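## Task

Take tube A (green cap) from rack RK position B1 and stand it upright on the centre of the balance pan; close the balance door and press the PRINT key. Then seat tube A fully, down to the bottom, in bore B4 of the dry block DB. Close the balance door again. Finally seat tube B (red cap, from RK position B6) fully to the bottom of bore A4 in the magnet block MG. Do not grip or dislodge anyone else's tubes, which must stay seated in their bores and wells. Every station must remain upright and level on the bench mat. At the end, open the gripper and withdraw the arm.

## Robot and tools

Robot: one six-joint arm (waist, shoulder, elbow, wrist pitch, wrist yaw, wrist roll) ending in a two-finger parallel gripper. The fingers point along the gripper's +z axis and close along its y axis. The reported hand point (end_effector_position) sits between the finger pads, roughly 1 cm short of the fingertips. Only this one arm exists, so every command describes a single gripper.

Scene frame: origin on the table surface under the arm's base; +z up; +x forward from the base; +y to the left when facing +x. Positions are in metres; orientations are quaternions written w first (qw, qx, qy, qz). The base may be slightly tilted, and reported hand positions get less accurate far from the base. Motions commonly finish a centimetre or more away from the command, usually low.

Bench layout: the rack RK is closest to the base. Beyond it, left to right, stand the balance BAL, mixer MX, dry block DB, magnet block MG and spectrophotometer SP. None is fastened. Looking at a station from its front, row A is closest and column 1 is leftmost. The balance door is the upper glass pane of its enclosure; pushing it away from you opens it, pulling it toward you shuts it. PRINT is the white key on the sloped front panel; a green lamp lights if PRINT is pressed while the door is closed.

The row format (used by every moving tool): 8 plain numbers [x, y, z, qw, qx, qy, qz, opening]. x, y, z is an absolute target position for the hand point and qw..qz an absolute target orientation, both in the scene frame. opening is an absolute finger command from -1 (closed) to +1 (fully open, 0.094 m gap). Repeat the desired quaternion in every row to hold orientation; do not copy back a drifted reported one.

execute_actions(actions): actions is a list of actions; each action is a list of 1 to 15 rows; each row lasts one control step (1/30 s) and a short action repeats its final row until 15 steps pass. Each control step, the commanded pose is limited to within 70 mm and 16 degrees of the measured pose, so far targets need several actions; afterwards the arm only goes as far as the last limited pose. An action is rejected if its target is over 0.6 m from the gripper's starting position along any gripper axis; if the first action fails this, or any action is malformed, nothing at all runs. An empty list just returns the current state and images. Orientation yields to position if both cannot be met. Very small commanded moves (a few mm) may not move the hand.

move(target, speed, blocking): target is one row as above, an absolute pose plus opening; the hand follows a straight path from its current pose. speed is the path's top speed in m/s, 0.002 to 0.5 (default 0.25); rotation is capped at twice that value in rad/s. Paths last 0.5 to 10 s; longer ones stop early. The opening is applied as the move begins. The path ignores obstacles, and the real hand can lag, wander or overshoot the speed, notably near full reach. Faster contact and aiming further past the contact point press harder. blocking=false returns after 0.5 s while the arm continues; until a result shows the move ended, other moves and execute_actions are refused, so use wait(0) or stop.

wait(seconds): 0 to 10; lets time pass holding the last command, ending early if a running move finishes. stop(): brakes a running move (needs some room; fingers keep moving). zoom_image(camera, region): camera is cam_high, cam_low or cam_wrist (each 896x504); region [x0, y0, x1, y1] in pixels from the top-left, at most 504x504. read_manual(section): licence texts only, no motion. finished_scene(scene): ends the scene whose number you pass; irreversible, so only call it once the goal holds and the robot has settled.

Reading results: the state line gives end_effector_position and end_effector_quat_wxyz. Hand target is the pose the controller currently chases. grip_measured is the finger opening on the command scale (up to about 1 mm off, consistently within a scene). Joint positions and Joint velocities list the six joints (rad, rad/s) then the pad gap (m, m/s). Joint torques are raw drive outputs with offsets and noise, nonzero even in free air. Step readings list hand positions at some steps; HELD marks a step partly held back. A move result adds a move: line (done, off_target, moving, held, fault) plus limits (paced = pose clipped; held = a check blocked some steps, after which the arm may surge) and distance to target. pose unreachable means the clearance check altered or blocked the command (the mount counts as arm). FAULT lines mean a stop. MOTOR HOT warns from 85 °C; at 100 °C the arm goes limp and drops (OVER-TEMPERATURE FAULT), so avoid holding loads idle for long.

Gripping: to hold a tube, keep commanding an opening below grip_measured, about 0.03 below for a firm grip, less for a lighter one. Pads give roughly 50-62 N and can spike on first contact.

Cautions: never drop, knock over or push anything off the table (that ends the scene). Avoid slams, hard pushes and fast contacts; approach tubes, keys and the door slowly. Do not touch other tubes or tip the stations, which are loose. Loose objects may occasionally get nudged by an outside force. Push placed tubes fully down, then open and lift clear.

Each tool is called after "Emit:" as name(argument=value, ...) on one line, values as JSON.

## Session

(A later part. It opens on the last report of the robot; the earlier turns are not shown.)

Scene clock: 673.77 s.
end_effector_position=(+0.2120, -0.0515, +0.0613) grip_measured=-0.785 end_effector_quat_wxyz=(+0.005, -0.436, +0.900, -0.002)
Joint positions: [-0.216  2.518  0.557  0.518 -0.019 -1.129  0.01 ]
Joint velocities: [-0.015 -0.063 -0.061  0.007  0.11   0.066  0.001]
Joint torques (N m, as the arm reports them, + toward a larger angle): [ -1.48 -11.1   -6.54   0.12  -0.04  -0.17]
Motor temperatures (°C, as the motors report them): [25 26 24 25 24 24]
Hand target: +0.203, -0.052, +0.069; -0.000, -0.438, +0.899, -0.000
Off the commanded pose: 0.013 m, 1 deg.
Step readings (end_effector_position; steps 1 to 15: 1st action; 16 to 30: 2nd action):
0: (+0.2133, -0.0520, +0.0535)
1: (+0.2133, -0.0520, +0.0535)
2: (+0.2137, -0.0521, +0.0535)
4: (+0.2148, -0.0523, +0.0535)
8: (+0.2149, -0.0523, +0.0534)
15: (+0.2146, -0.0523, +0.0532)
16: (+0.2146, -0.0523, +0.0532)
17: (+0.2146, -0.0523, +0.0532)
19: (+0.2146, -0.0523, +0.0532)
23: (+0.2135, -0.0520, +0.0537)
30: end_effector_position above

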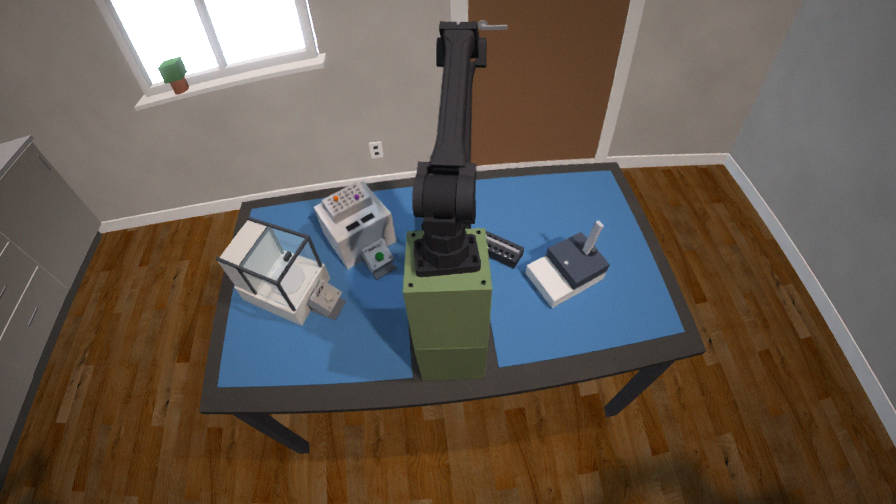

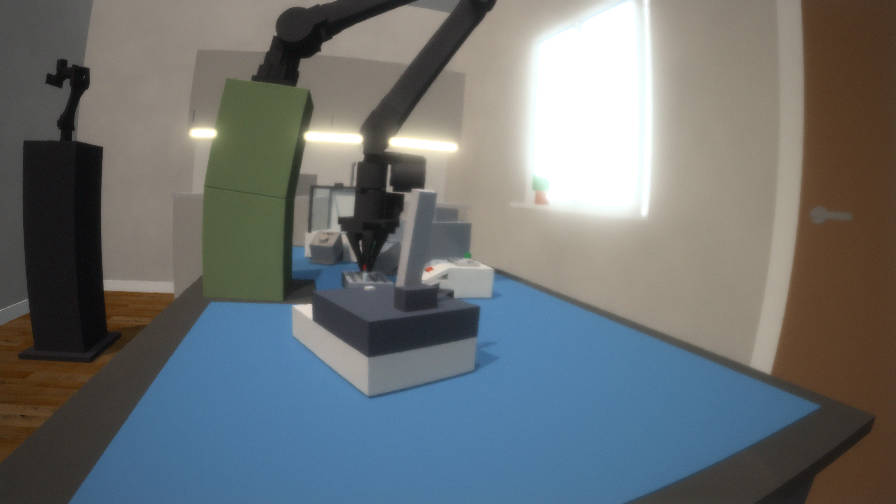

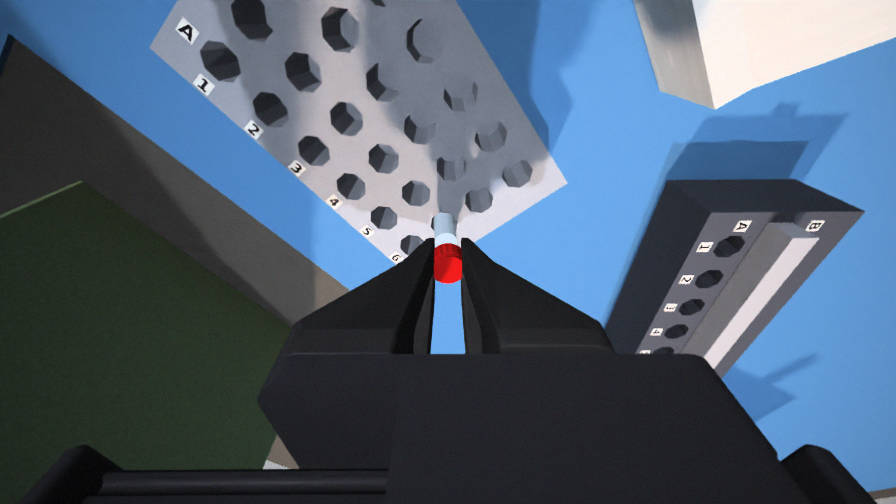

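Emit:
execute_actions(actions=[[[0.203,-0.052,0.072,0,-0.4384,0.8988,0,-0.83],[0.203,-0.052,0.075,0,-0.4384,0.8988,0,-0.83],[0.203,-0.052,0.078,0,-0.4384,0.8988,0,-0.83],[0.203,-0.052,0.081,0,-0.4384,0.8988,0,-0.83],[0.203,-0.052,0.084,0,-0.4384,0.8988,0,-0.83],[0.203,-0.052,0.087,0,-0.4384,0.8988,0,-0.83],[0.203,-0.052,0.090,0,-0.4384,0.8988,0,-0.83],[0.203,-0.052,0.093,0,-0.4384,0.8988,0,-0.83],[0.203,-0.052,0.096,0,-0.4384,0.8988,0,-0.83],[0.203,-0.052,0.099,0,-0.4384,0.8988,0,-0.83],[0.203,-0.052,0.102,0,-0.4384,0.8988,0,-0.83],[0.203,-0.052,0.106,0,-0.4384,0.8988,0,-0.83],[0.203,-0.052,0.110,0,-0.4384,0.8988,0,-0.83],[0.203,-0.052,0.114,0,-0.4384,0.8988,0,-0.83],[0.203,-0.052,0.118,0,-0.4384,0.8988,0,-0.83]],[[0.203,-0.052,0.122,0,-0.4384,0.8988,0,-0.83]]])

Emit:
move(target=[0.270,-0.180,0.112,0,-0.4384,0.8988,0,-0.83], speed=0.12)

Scene clock: 684.30 s.
end_effector_position=(+0.2146, -0.0519, +0.1173) grip_measured=-0.785 end_effector_quat_wxyz=(+0.010, -0.436, +0.900, -0.006)
Joint positions: [-0.218  2.31   0.446  0.431 -0.019 -1.133  0.01 ]
Joint velocities: [-0.005 -0.005 -0.002  0.012 -0.037 -0.037  0.   ]
Joint torques (N m, as the arm reports them, + toward a larger angle): [ -1.54 -10.32  -5.31  -0.21  -0.05  -0.18]
Motor temperatures (°C, as the motors report them): [25 27 24 25 24 24]
Hand target: +0.203, -0.052, +0.122; +0.000, -0.438, +0.899, -0.000
Off the commanded pose: 0.013 m, 1 deg.
Step readings (end_effector_position; steps 1 to 15: 1st action; 16 to 30: 2nd action):
0: (+0.2119, -0.0515, +0.0621)
1: (+0.2121, -0.0516, +0.0621)
2: (+0.2122, -0.0516, +0.0625)
4: (+0.2120, -0.0515, +0.0651)
8: (+0.2123, -0.0513, +0.0771)
15: (+0.2134, -0.0516, +0.1019)
16: (+0.2135, -0.0515, +0.1058)
17: (+0.2135, -0.0516, +0.1096)
19: (+0.2143, -0.0518, +0.1152)
23: (+0.2151, -0.0520, +0.1173)
30: end_effector_position above

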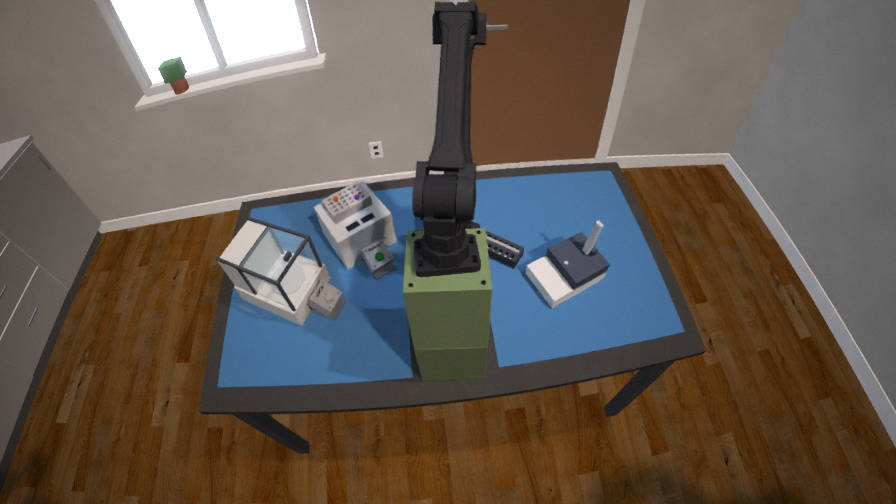

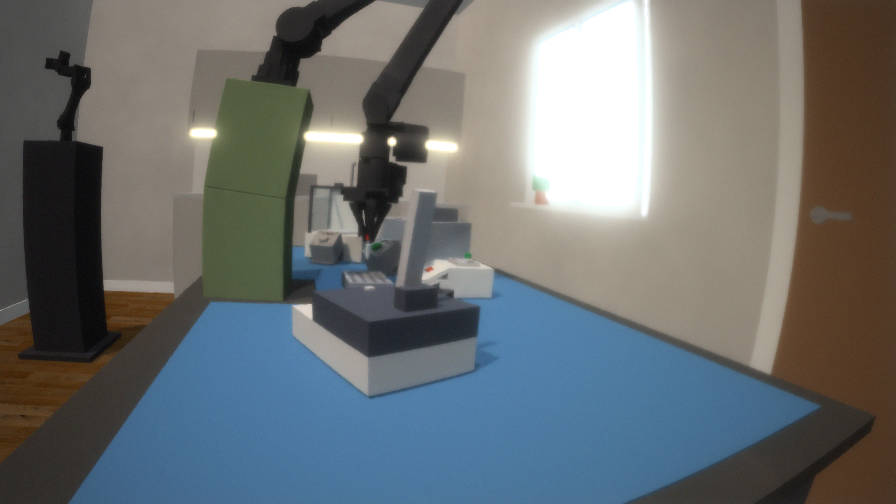

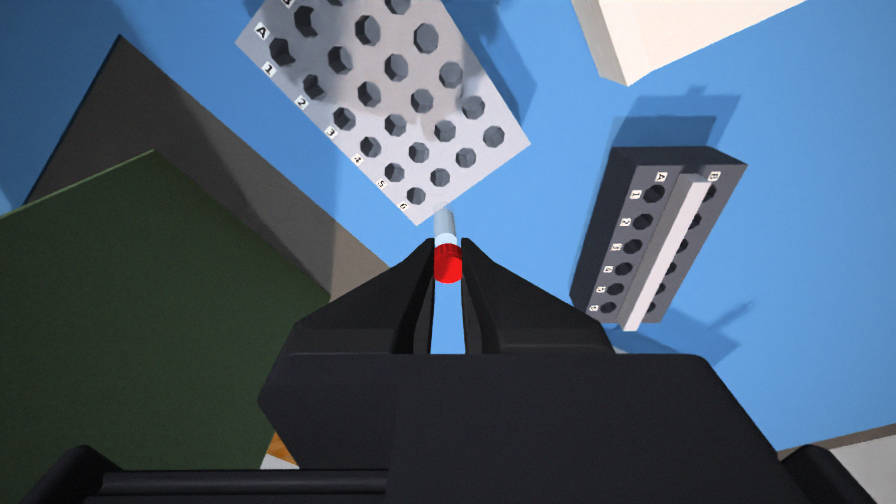

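Scene clock: 685.90 s.
end_effector_position=(+0.2646, -0.1790, +0.1088) grip_measured=-0.785 end_effector_quat_wxyz=(-0.005, -0.432, +0.902, +0.001)
Joint positions: [-0.561  2.257  0.709  0.076 -0.047 -1.465  0.01 ]
Joint velocities: [ 0.015 -0.005 -0.002 -0.012  0.007 -0.037  0.   ]
Joint torques (N m, as the arm reports them, + toward a larger angle): [ -1.57 -13.32  -0.2   -0.35  -0.23  -0.18]
Motor temperatures (°C, as the motors report them): [25 27 24 25 24 24]
Hand target: +0.269, -0.182, +0.113; -0.001, -0.439, +0.899, -0.002
Off the commanded pose: 0.006 m, 1 deg.
move: done

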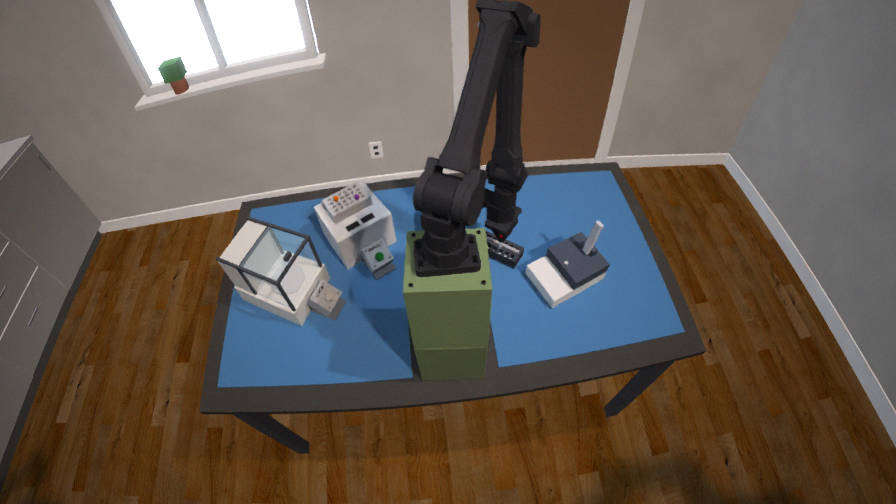

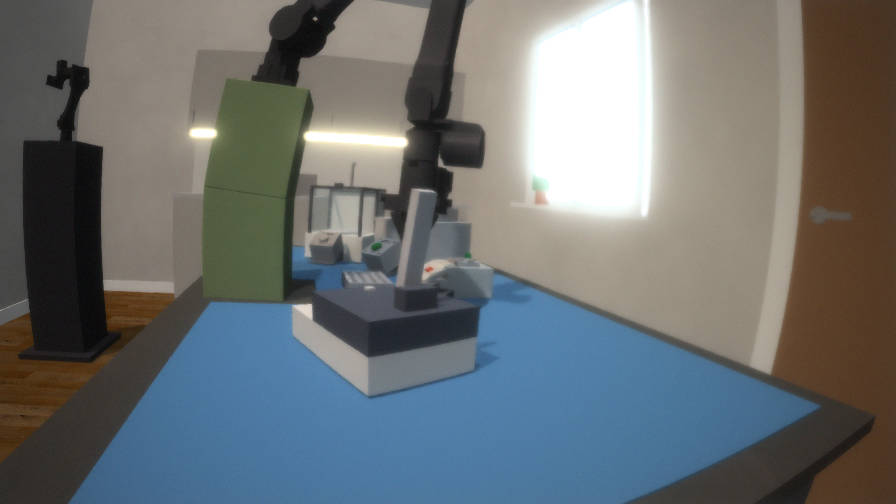

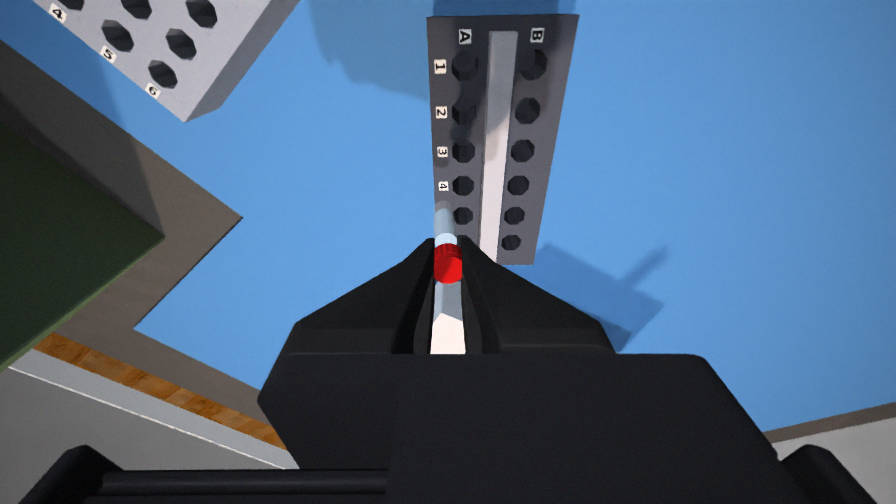

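Emit:
execute_actions(actions=[[[0.2695,-0.181,0.111,0.003,-0.4384,0.8988,-0.006,-0.83],[0.270,-0.180,0.109,0.006,-0.4384,0.8987,-0.012,-0.83],[0.271,-0.179,0.107,0.0096,-0.4384,0.8985,-0.0195,-0.83],[0.2715,-0.178,0.105,0.0096,-0.4384,0.8985,-0.0195,-0.83],[0.272,-0.177,0.103,0.0096,-0.4384,0.8985,-0.0195,-0.83],[0.272,-0.176,0.101,0.0096,-0.4384,0.8985,-0.0195,-0.83],[0.272,-0.176,0.099,0.0096,-0.4384,0.8985,-0.0195,-0.83],[0.272,-0.176,0.097,0.0096,-0.4384,0.8985,-0.0195,-0.83],[0.272,-0.176,0.095,0.0096,-0.4384,0.8985,-0.0195,-0.83],[0.272,-0.176,0.094,0.0096,-0.4384,0.8985,-0.0195,-0.83],[0.272,-0.176,0.093,0.0096,-0.4384,0.8985,-0.0195,-0.83],[0.272,-0.176,0.092,0.0096,-0.4384,0.8985,-0.0195,-0.83]],[[0.272,-0.176,0.092,0.0096,-0.4384,0.8985,-0.0195,-0.83]]])

Emit:
zoom_image(camera="cam_wrist", region=[390, 150, 510, 270])

Scene clock: 706.97 s.
end_effector_position=(+0.2744, -0.1807, +0.1002) grip_measured=-0.785 end_effector_quat_wxyz=(+0.012, -0.439, +0.898, -0.024)
Joint positions: [-0.549  2.288  0.708  0.166 -0.048 -1.467  0.01 ]
Joint velocities: [-0.015  0.005 -0.007 -0.007 -0.022 -0.081 -0.   ]
Joint torques (N m, as the arm reports them, + toward a larger angle): [ -0.7  -10.44  -0.15   0.66  -0.1    0.06]
Motor temperatures (°C, as the motors report them): [25 27 24 25 24 24]
Hand target: +0.272, -0.176, +0.092; +0.010, -0.438, +0.899, -0.019
Off the commanded pose: 0.010 m, 1 deg.
Step readings (end_effector_position; steps 1 to 15: 1st action; 16 to 30: 2nd action):
0: (+0.2646, -0.1790, +0.1088)
1: (+0.2648, -0.1789, +0.1088)
2: (+0.2657, -0.1794, +0.1088)
4: (+0.2700, -0.1822, +0.1090)
8: (+0.2781, -0.1849, +0.1090)
15: (+0.2742, -0.1805, +0.1020)
16: (+0.2731, -0.1799, +0.1012)
17: (+0.2724, -0.1795, +0.1006)
19: (+0.2720, -0.1792, +0.1003)
23: (+0.2733, -0.1800, +0.1002)
30: end_effector_position above

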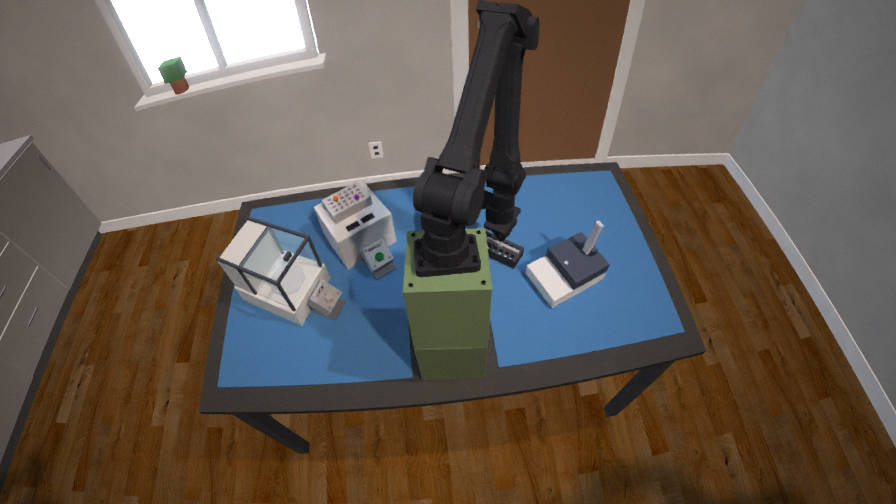

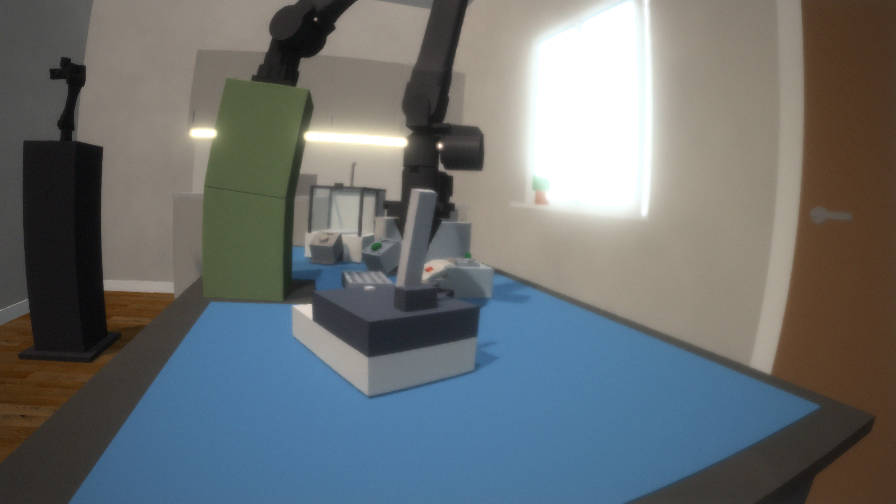

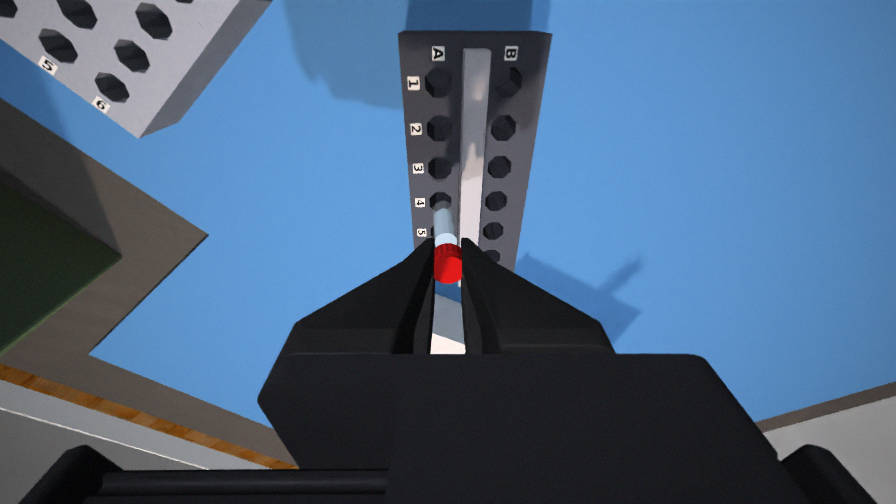

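Region (390, 150, 510, 270) of cam_wrist's 896x504 image, scaled by 4.200, with more detail than that image has.

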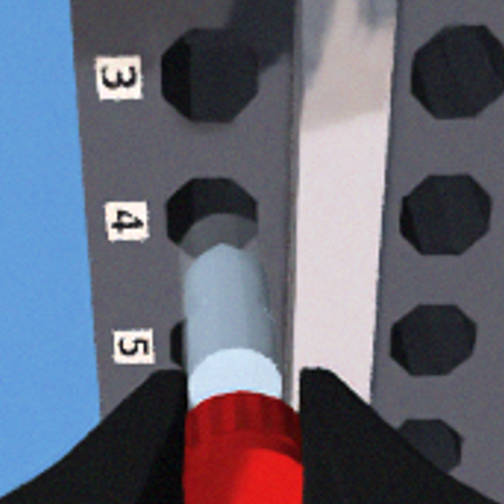

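Emit:
execute_actions(actions=[[[0.2718,-0.1758,0.0915,0.0096,-0.4384,0.8985,-0.0195,-0.83],[0.2716,-0.1757,0.091,0.0096,-0.4384,0.8985,-0.0195,-0.83],[0.2714,-0.1756,0.0905,0.0096,-0.4384,0.8985,-0.0195,-0.83],[0.2714,-0.1756,0.090,0.0096,-0.4384,0.8985,-0.0195,-0.83],[0.2714,-0.1756,0.0895,0.0096,-0.4384,0.8985,-0.0195,-0.83],[0.2714,-0.1756,0.089,0.0096,-0.4384,0.8985,-0.0195,-0.83],[0.2714,-0.1756,0.0885,0.0096,-0.4384,0.8985,-0.0195,-0.83],[0.2714,-0.1756,0.088,0.0096,-0.4384,0.8985,-0.0195,-0.83],[0.2714,-0.1756,0.0875,0.0096,-0.4384,0.8985,-0.0195,-0.83],[0.2714,-0.1756,0.087,0.0096,-0.4384,0.8985,-0.0195,-0.83],[0.2714,-0.1756,0.0865,0.0096,-0.4384,0.8985,-0.0195,-0.83],[0.2714,-0.1756,0.086,0.0096,-0.4384,0.8985,-0.0195,-0.83],[0.2714,-0.1756,0.0855,0.0096,-0.4384,0.8985,-0.0195,-0.83],[0.2714,-0.1756,0.085,0.0096,-0.4384,0.8985,-0.0195,-0.83],[0.2714,-0.1756,0.0845,0.0096,-0.4384,0.8985,-0.0195,-0.83]],[[0.2714,-0.1756,0.084,0.0096,-0.4384,0.8985,-0.0195,-0.83],[0.2714,-0.1756,0.0835,0.0096,-0.4384,0.8985,-0.0195,-0.83],[0.2714,-0.1756,0.083,0.0096,-0.4384,0.8985,-0.0195,-0.83],[0.2714,-0.1756,0.0825,0.0096,-0.4384,0.8985,-0.0195,-0.83],[0.2714,-0.1756,0.082,0.0096,-0.4384,0.8985,-0.0195,-0.83]]])

Emit:
zoom_image(camera="cam_wrist", region=[390, 150, 510, 270])

Scene clock: 725.37 s.
end_effector_position=(+0.2747, -0.1813, +0.0915) grip_measured=-0.785 end_effector_quat_wxyz=(+0.012, -0.440, +0.898, -0.025)
Joint positions: [-0.549  2.317  0.722  0.184 -0.048 -1.467  0.01 ]
Joint velocities: [ 0.005 -0.024 -0.007  0.007  0.007 -0.022  0.   ]
Joint torques (N m, as the arm reports them, + toward a larger angle): [-0.55 -9.99 -0.26  0.69 -0.09  0.08]
Motor temperatures (°C, as the motors report them): [25 27 23 25 24 24]
Hand target: +0.271, -0.175, +0.082; +0.010, -0.438, +0.898, -0.019
Off the commanded pose: 0.012 m, 1 deg.
Step readings (end_effector_position; steps 1 to 15: 1st action; 16 to 30: 2nd action):
0: (+0.2744, -0.1807, +0.1002)
1: (+0.2744, -0.1807, +0.1002)
2: (+0.2746, -0.1808, +0.1002)
4: (+0.2750, -0.1811, +0.1002)
8: (+0.2750, -0.1812, +0.0994)
15: (+0.2750, -0.1814, +0.0952)
16: (+0.2751, -0.1815, +0.0947)
17: (+0.2748, -0.1814, +0.0941)
19: (+0.2750, -0.1816, +0.0932)
23: (+0.2750, -0.1815, +0.0917)
30: end_effector_position above

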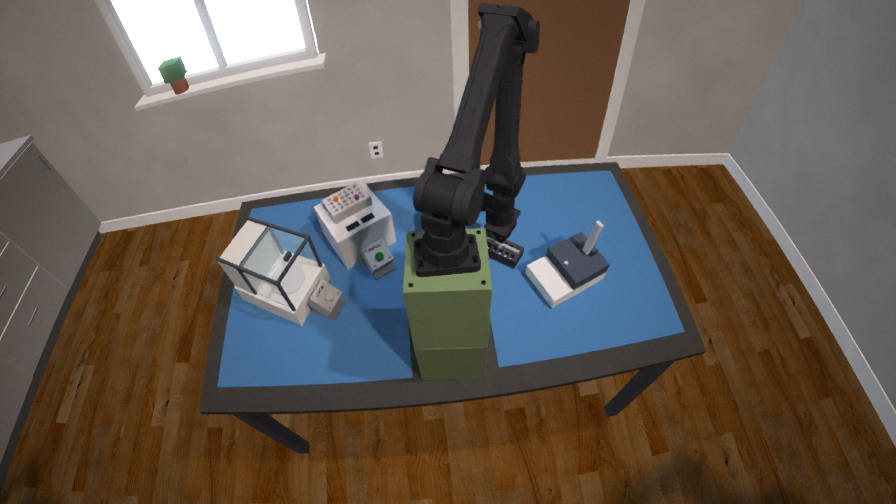

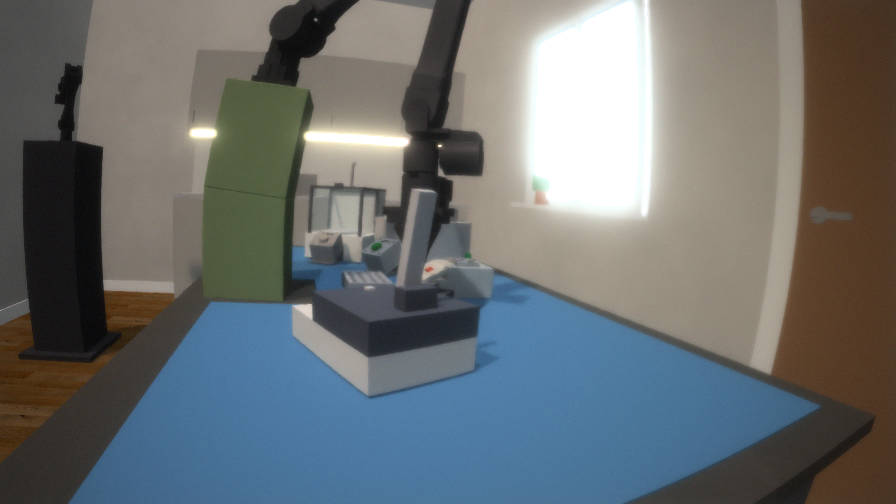

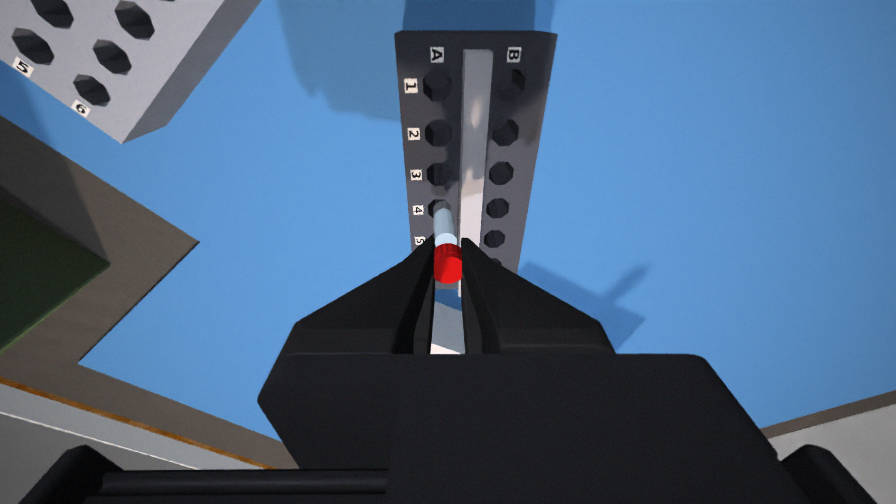

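Region (390, 150, 510, 270) of cam_wrist's 896x504 image, scaled by 4.200, with more detail than that image has.

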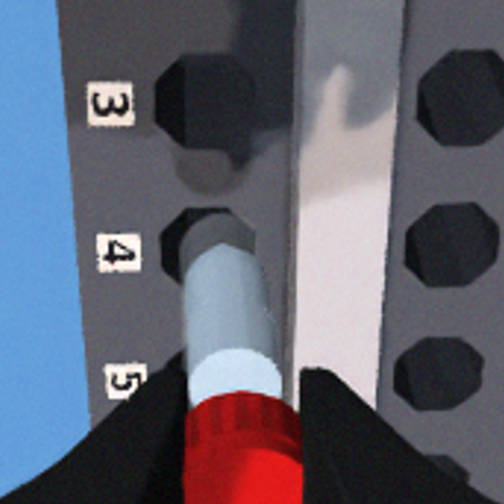

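Emit:
execute_actions(actions=[[[0.2709,-0.176,0.082,0.0096,-0.4384,0.8985,-0.0195,-0.83],[0.2704,-0.1764,0.0818,0.0096,-0.4384,0.8985,-0.0195,-0.83],[0.2699,-0.1767,0.0815,0.0096,-0.4384,0.8985,-0.0195,-0.83],[0.2694,-0.1771,0.0812,0.0096,-0.4384,0.8985,-0.0195,-0.83],[0.2689,-0.1775,0.0809,0.0096,-0.4384,0.8985,-0.0195,-0.83],[0.2684,-0.1779,0.0806,0.0096,-0.4384,0.8985,-0.0195,-0.83],[0.2679,-0.1783,0.0803,0.0096,-0.4384,0.8985,-0.0195,-0.83],[0.2674,-0.1787,0.080,0.0096,-0.4384,0.8985,-0.0195,-0.83],[0.2670,-0.179,0.0796,0.0096,-0.4384,0.8985,-0.0195,-0.83],[0.2665,-0.1794,0.0792,0.0096,-0.4384,0.8985,-0.0195,-0.83],[0.2665,-0.1794,0.0788,0.0096,-0.4384,0.8985,-0.0195,-0.83],[0.2665,-0.1794,0.0784,0.0096,-0.4384,0.8985,-0.0195,-0.83],[0.2665,-0.1794,0.078,0.0096,-0.4384,0.8985,-0.0195,-0.83]],[[0.2665,-0.1794,0.078,0.0096,-0.4384,0.8985,-0.0195,-0.83]]])

Emit:
zoom_image(camera="cam_wrist", region=[390, 150, 510, 270])

Scene clock: 748.90 s.
end_effector_position=(+0.2715, -0.1796, +0.0871) grip_measured=-0.785 end_effector_quat_wxyz=(+0.012, -0.440, +0.898, -0.023)
Joint positions: [-0.549  2.333  0.722  0.197 -0.048 -1.467  0.01 ]
Joint velocities: [ 0.005  0.005 -0.007 -0.007 -0.022  0.007 -0.002]
Joint torques (N m, as the arm reports them, + toward a larger angle): [ -1.83 -10.16  -0.21   0.68  -0.17  -0.09]
Motor temperatures (°C, as the motors report them): [25 27 23 25 24 24]
Hand target: +0.266, -0.179, +0.078; +0.010, -0.438, +0.899, -0.019
Off the commanded pose: 0.010 m, 1 deg.
Step readings (end_effector_position; steps 1 to 15: 1st action; 16 to 30: 2nd action):
0: (+0.2747, -0.1813, +0.0915)
1: (+0.2747, -0.1813, +0.0915)
2: (+0.2748, -0.1813, +0.0915)
4: (+0.2750, -0.1815, +0.0914)
8: (+0.2749, -0.1814, +0.0905)
15: (+0.2722, -0.1800, +0.0876)
16: (+0.2718, -0.1797, +0.0873)
17: (+0.2715, -0.1796, +0.0871)
19: (+0.2715, -0.1796, +0.0871)
23: (+0.2715, -0.1796, +0.0871)
30: end_effector_position above

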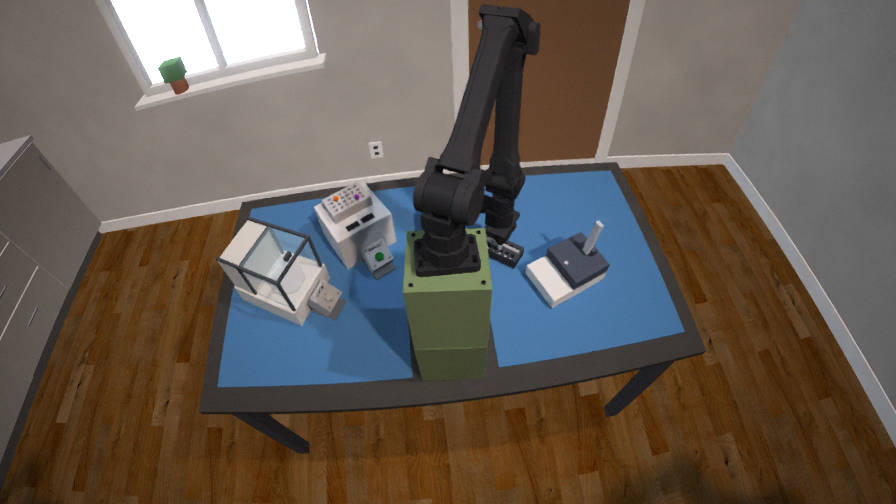

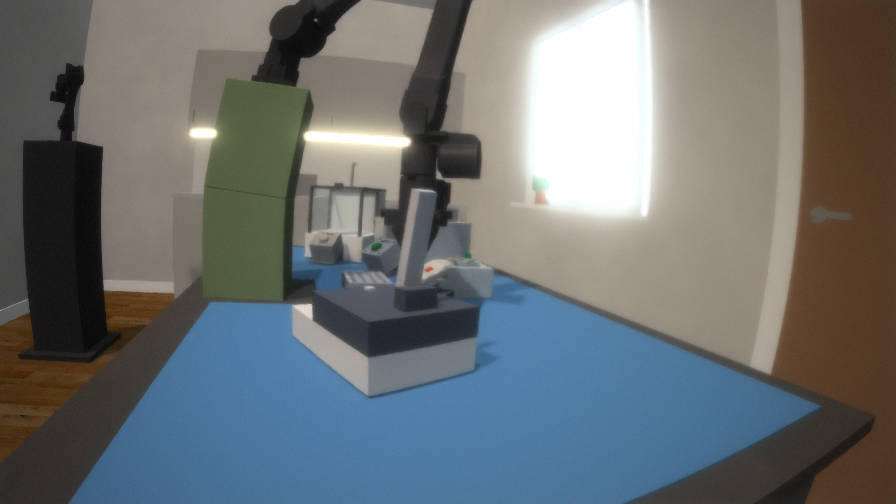

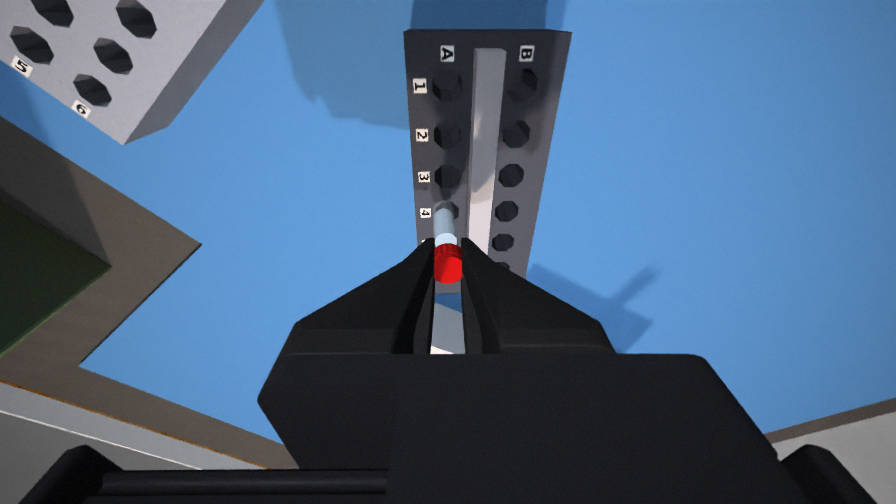

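Region (390, 150, 510, 270) of cam_wrist's 896x504 image, scaled by 4.200, with more detail than that image has.

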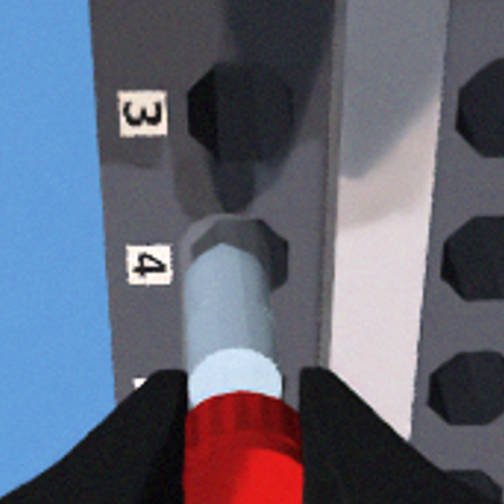

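Emit:
execute_actions(actions=[[[0.2664,-0.1798,0.078,0.0096,-0.4384,0.8985,-0.0195,-0.83],[0.2662,-0.1802,0.078,0.0096,-0.4384,0.8985,-0.0195,-0.83],[0.2661,-0.1806,0.078,0.0096,-0.4384,0.8985,-0.0195,-0.83],[0.266,-0.181,0.078,0.0096,-0.4384,0.8985,-0.0195,-0.83],[0.2659,-0.1814,0.078,0.0096,-0.4384,0.8985,-0.0195,-0.83],[0.2657,-0.1818,0.078,0.0096,-0.4384,0.8985,-0.0195,-0.83],[0.2656,-0.1821,0.078,0.0096,-0.4384,0.8985,-0.0195,-0.83],[0.2655,-0.1824,0.078,0.0096,-0.4384,0.8985,-0.0195,-0.83]]])

Emit:
zoom_image(camera="cam_wrist", region=[390, 150, 510, 270])

Scene clock: 762.70 s.
end_effector_position=(+0.2726, -0.1835, +0.0869) grip_measured=-0.785 end_effector_quat_wxyz=(+0.012, -0.436, +0.899, -0.026)
Joint positions: [-0.557  2.333  0.726  0.197 -0.048 -1.467  0.01 ]
Joint velocities: [-0.015 -0.015  0.007  0.002 -0.051  0.007 -0.   ]
Joint torques (N m, as the arm reports them, + toward a larger angle): [ -1.96 -10.22  -0.36   0.6   -0.21  -0.17]
Motor temperatures (°C, as the motors report them): [25 27 23 25 24 24]
Hand target: +0.265, -0.182, +0.078; +0.009, -0.438, +0.899, -0.019
Off the commanded pose: 0.011 m, 1 deg.
Step readings (end_effector_position):
0: (+0.2715, -0.1796, +0.0871)
1: (+0.2715, -0.1796, +0.0871)
2: (+0.2715, -0.1796, +0.0871)
4: (+0.2714, -0.1797, +0.0871)
8: (+0.2711, -0.1808, +0.0871)
15: end_effector_position above

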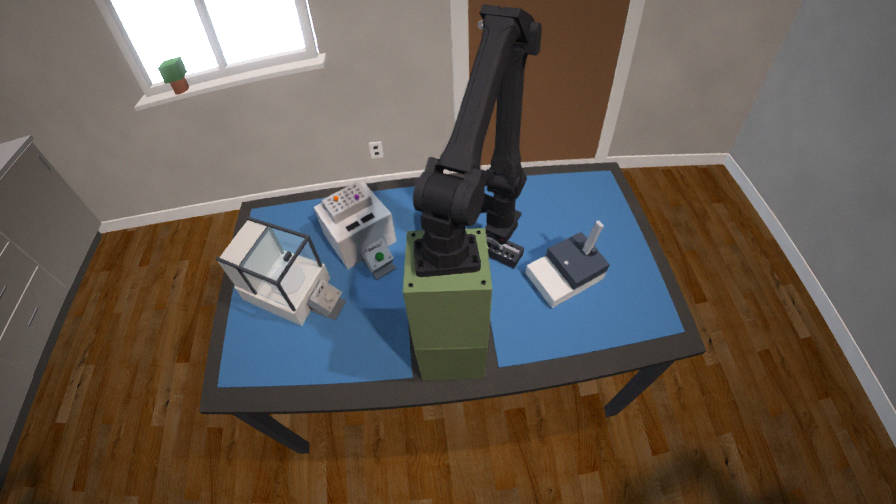

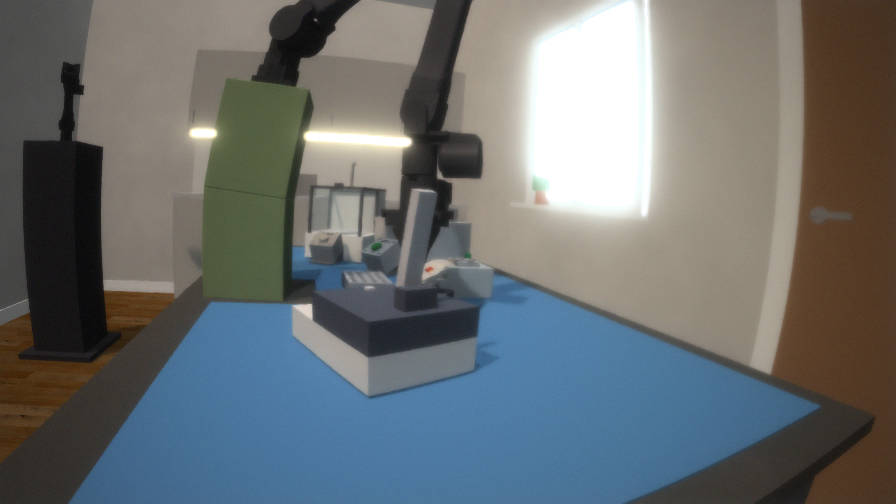

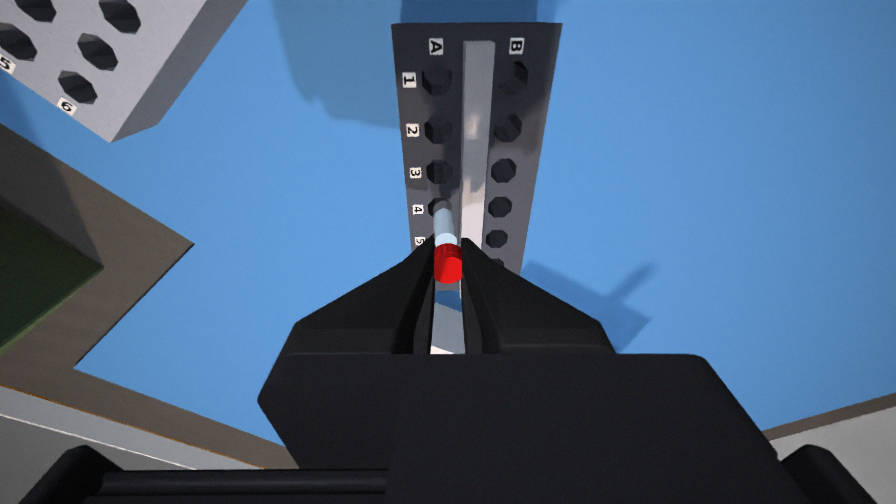

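Region (390, 150, 510, 270) of cam_wrist's 896x504 image, scaled by 4.200, with more detail than that image has.

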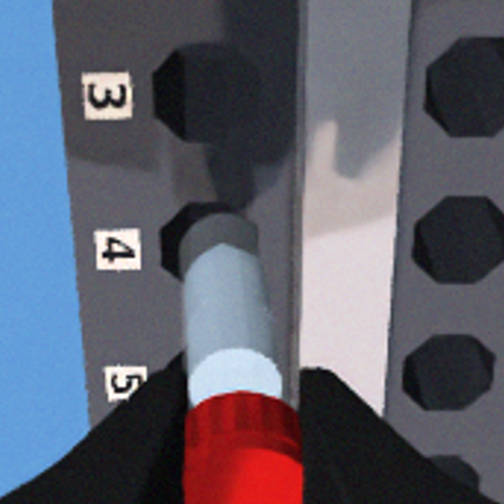

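Emit:
execute_actions(actions=[[[0.265,-0.1825,0.078,0.0096,-0.4384,0.8985,-0.0195,-0.83],[0.2645,-0.1825,0.0777,0.0096,-0.4384,0.8985,-0.0195,-0.83],[0.264,-0.1825,0.0774,0.0096,-0.4384,0.8985,-0.0195,-0.83],[0.264,-0.1825,0.077,0.0096,-0.4384,0.8985,-0.0195,-0.83],[0.264,-0.1825,0.0765,0.0096,-0.4384,0.8985,-0.0195,-0.83],[0.264,-0.1825,0.076,0.0096,-0.4384,0.8985,-0.0195,-0.83],[0.264,-0.1825,0.0755,0.0096,-0.4384,0.8985,-0.0195,-0.83],[0.264,-0.1825,0.075,0.0096,-0.4384,0.8985,-0.0195,-0.83],[0.264,-0.1825,0.0745,0.0096,-0.4384,0.8985,-0.0195,-0.83],[0.264,-0.1825,0.074,0.0096,-0.4384,0.8985,-0.0195,-0.83],[0.264,-0.1825,0.0735,0.0096,-0.4384,0.8985,-0.0195,-0.83],[0.264,-0.1825,0.073,0.0096,-0.4384,0.8985,-0.0195,-0.83],[0.264,-0.1825,0.0725,0.0096,-0.4384,0.8985,-0.0195,-0.83],[0.264,-0.1825,0.072,0.0096,-0.4384,0.8985,-0.0195,-0.83],[0.264,-0.1825,0.0715,0.0096,-0.4384,0.8985,-0.0195,-0.83]],[[0.264,-0.1825,0.071,0.0096,-0.4384,0.8985,-0.0195,-0.83],[0.264,-0.1825,0.0705,0.0096,-0.4384,0.8985,-0.0195,-0.83],[0.264,-0.1825,0.070,0.0096,-0.4384,0.8985,-0.0195,-0.83]]])

Emit:
zoom_image(camera="cam_wrist", region=[390, 150, 510, 270])

Scene clock: 779.47 s.
end_effector_position=(+0.2708, -0.1833, +0.0792) grip_measured=-0.785 end_effector_quat_wxyz=(+0.012, -0.436, +0.899, -0.025)
Joint positions: [-0.558  2.359  0.736  0.21  -0.048 -1.468  0.01 ]
Joint velocities: [-0.015  0.005 -0.007 -0.022 -0.037  0.007  0.   ]
Joint torques (N m, as the arm reports them, + toward a larger angle): [ -2.   -10.06  -0.38   0.7   -0.22  -0.17]
Motor temperatures (°C, as the motors report them): [25 27 23 25 24 24]
Hand target: +0.264, -0.183, +0.070; +0.010, -0.438, +0.899, -0.020
Off the commanded pose: 0.011 m, 1 deg.
Step readings (end_effector_position; steps 1 to 15: 1st action; 16 to 30: 2nd action):
0: (+0.2726, -0.1835, +0.0869)
1: (+0.2726, -0.1835, +0.0869)
2: (+0.2726, -0.1835, +0.0869)
4: (+0.2727, -0.1837, +0.0869)
8: (+0.2721, -0.1836, +0.0860)
15: (+0.2703, -0.1827, +0.0818)
16: (+0.2706, -0.1829, +0.0813)
17: (+0.2712, -0.1833, +0.0810)
19: (+0.2713, -0.1836, +0.0801)
23: (+0.2708, -0.1833, +0.0792)
30: end_effector_position above

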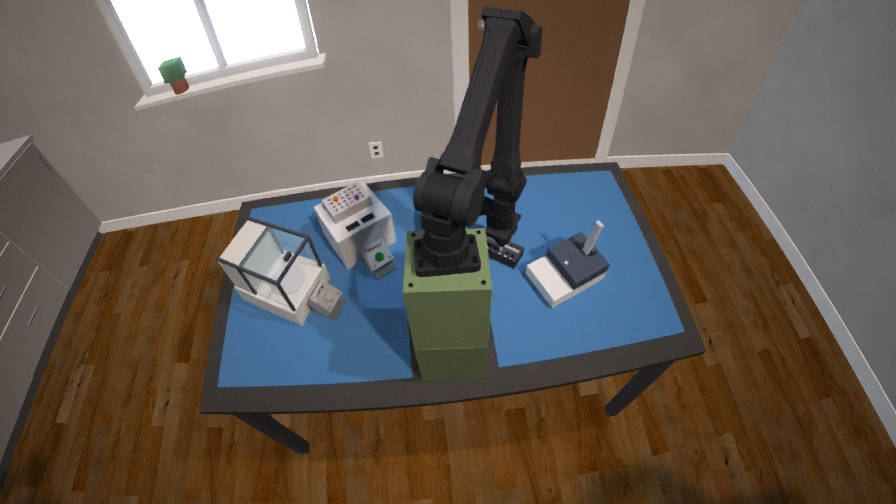

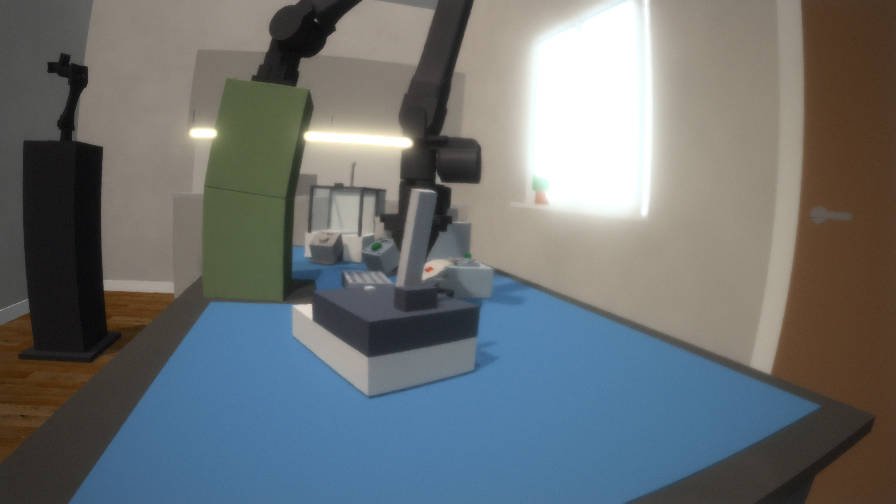

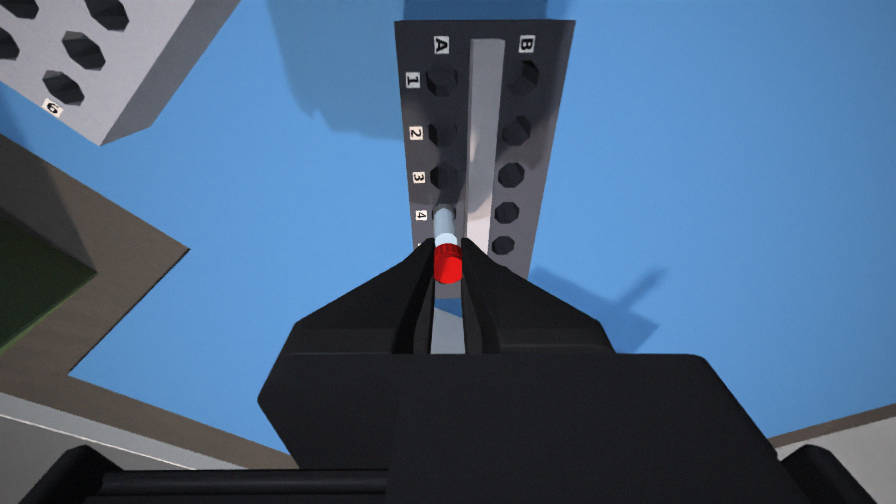

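Region (390, 150, 510, 270) of cam_wrist's 896x504 image, scaled by 4.200, with more detail than that image has.

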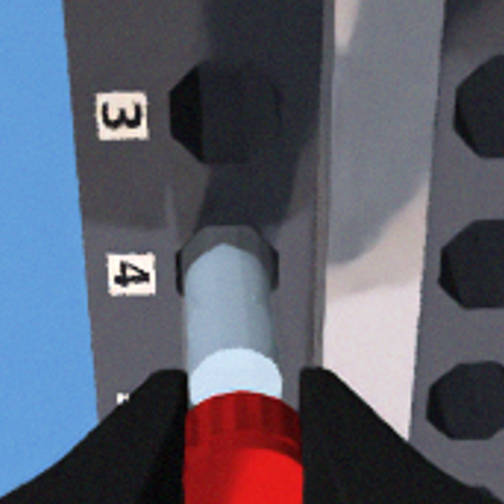

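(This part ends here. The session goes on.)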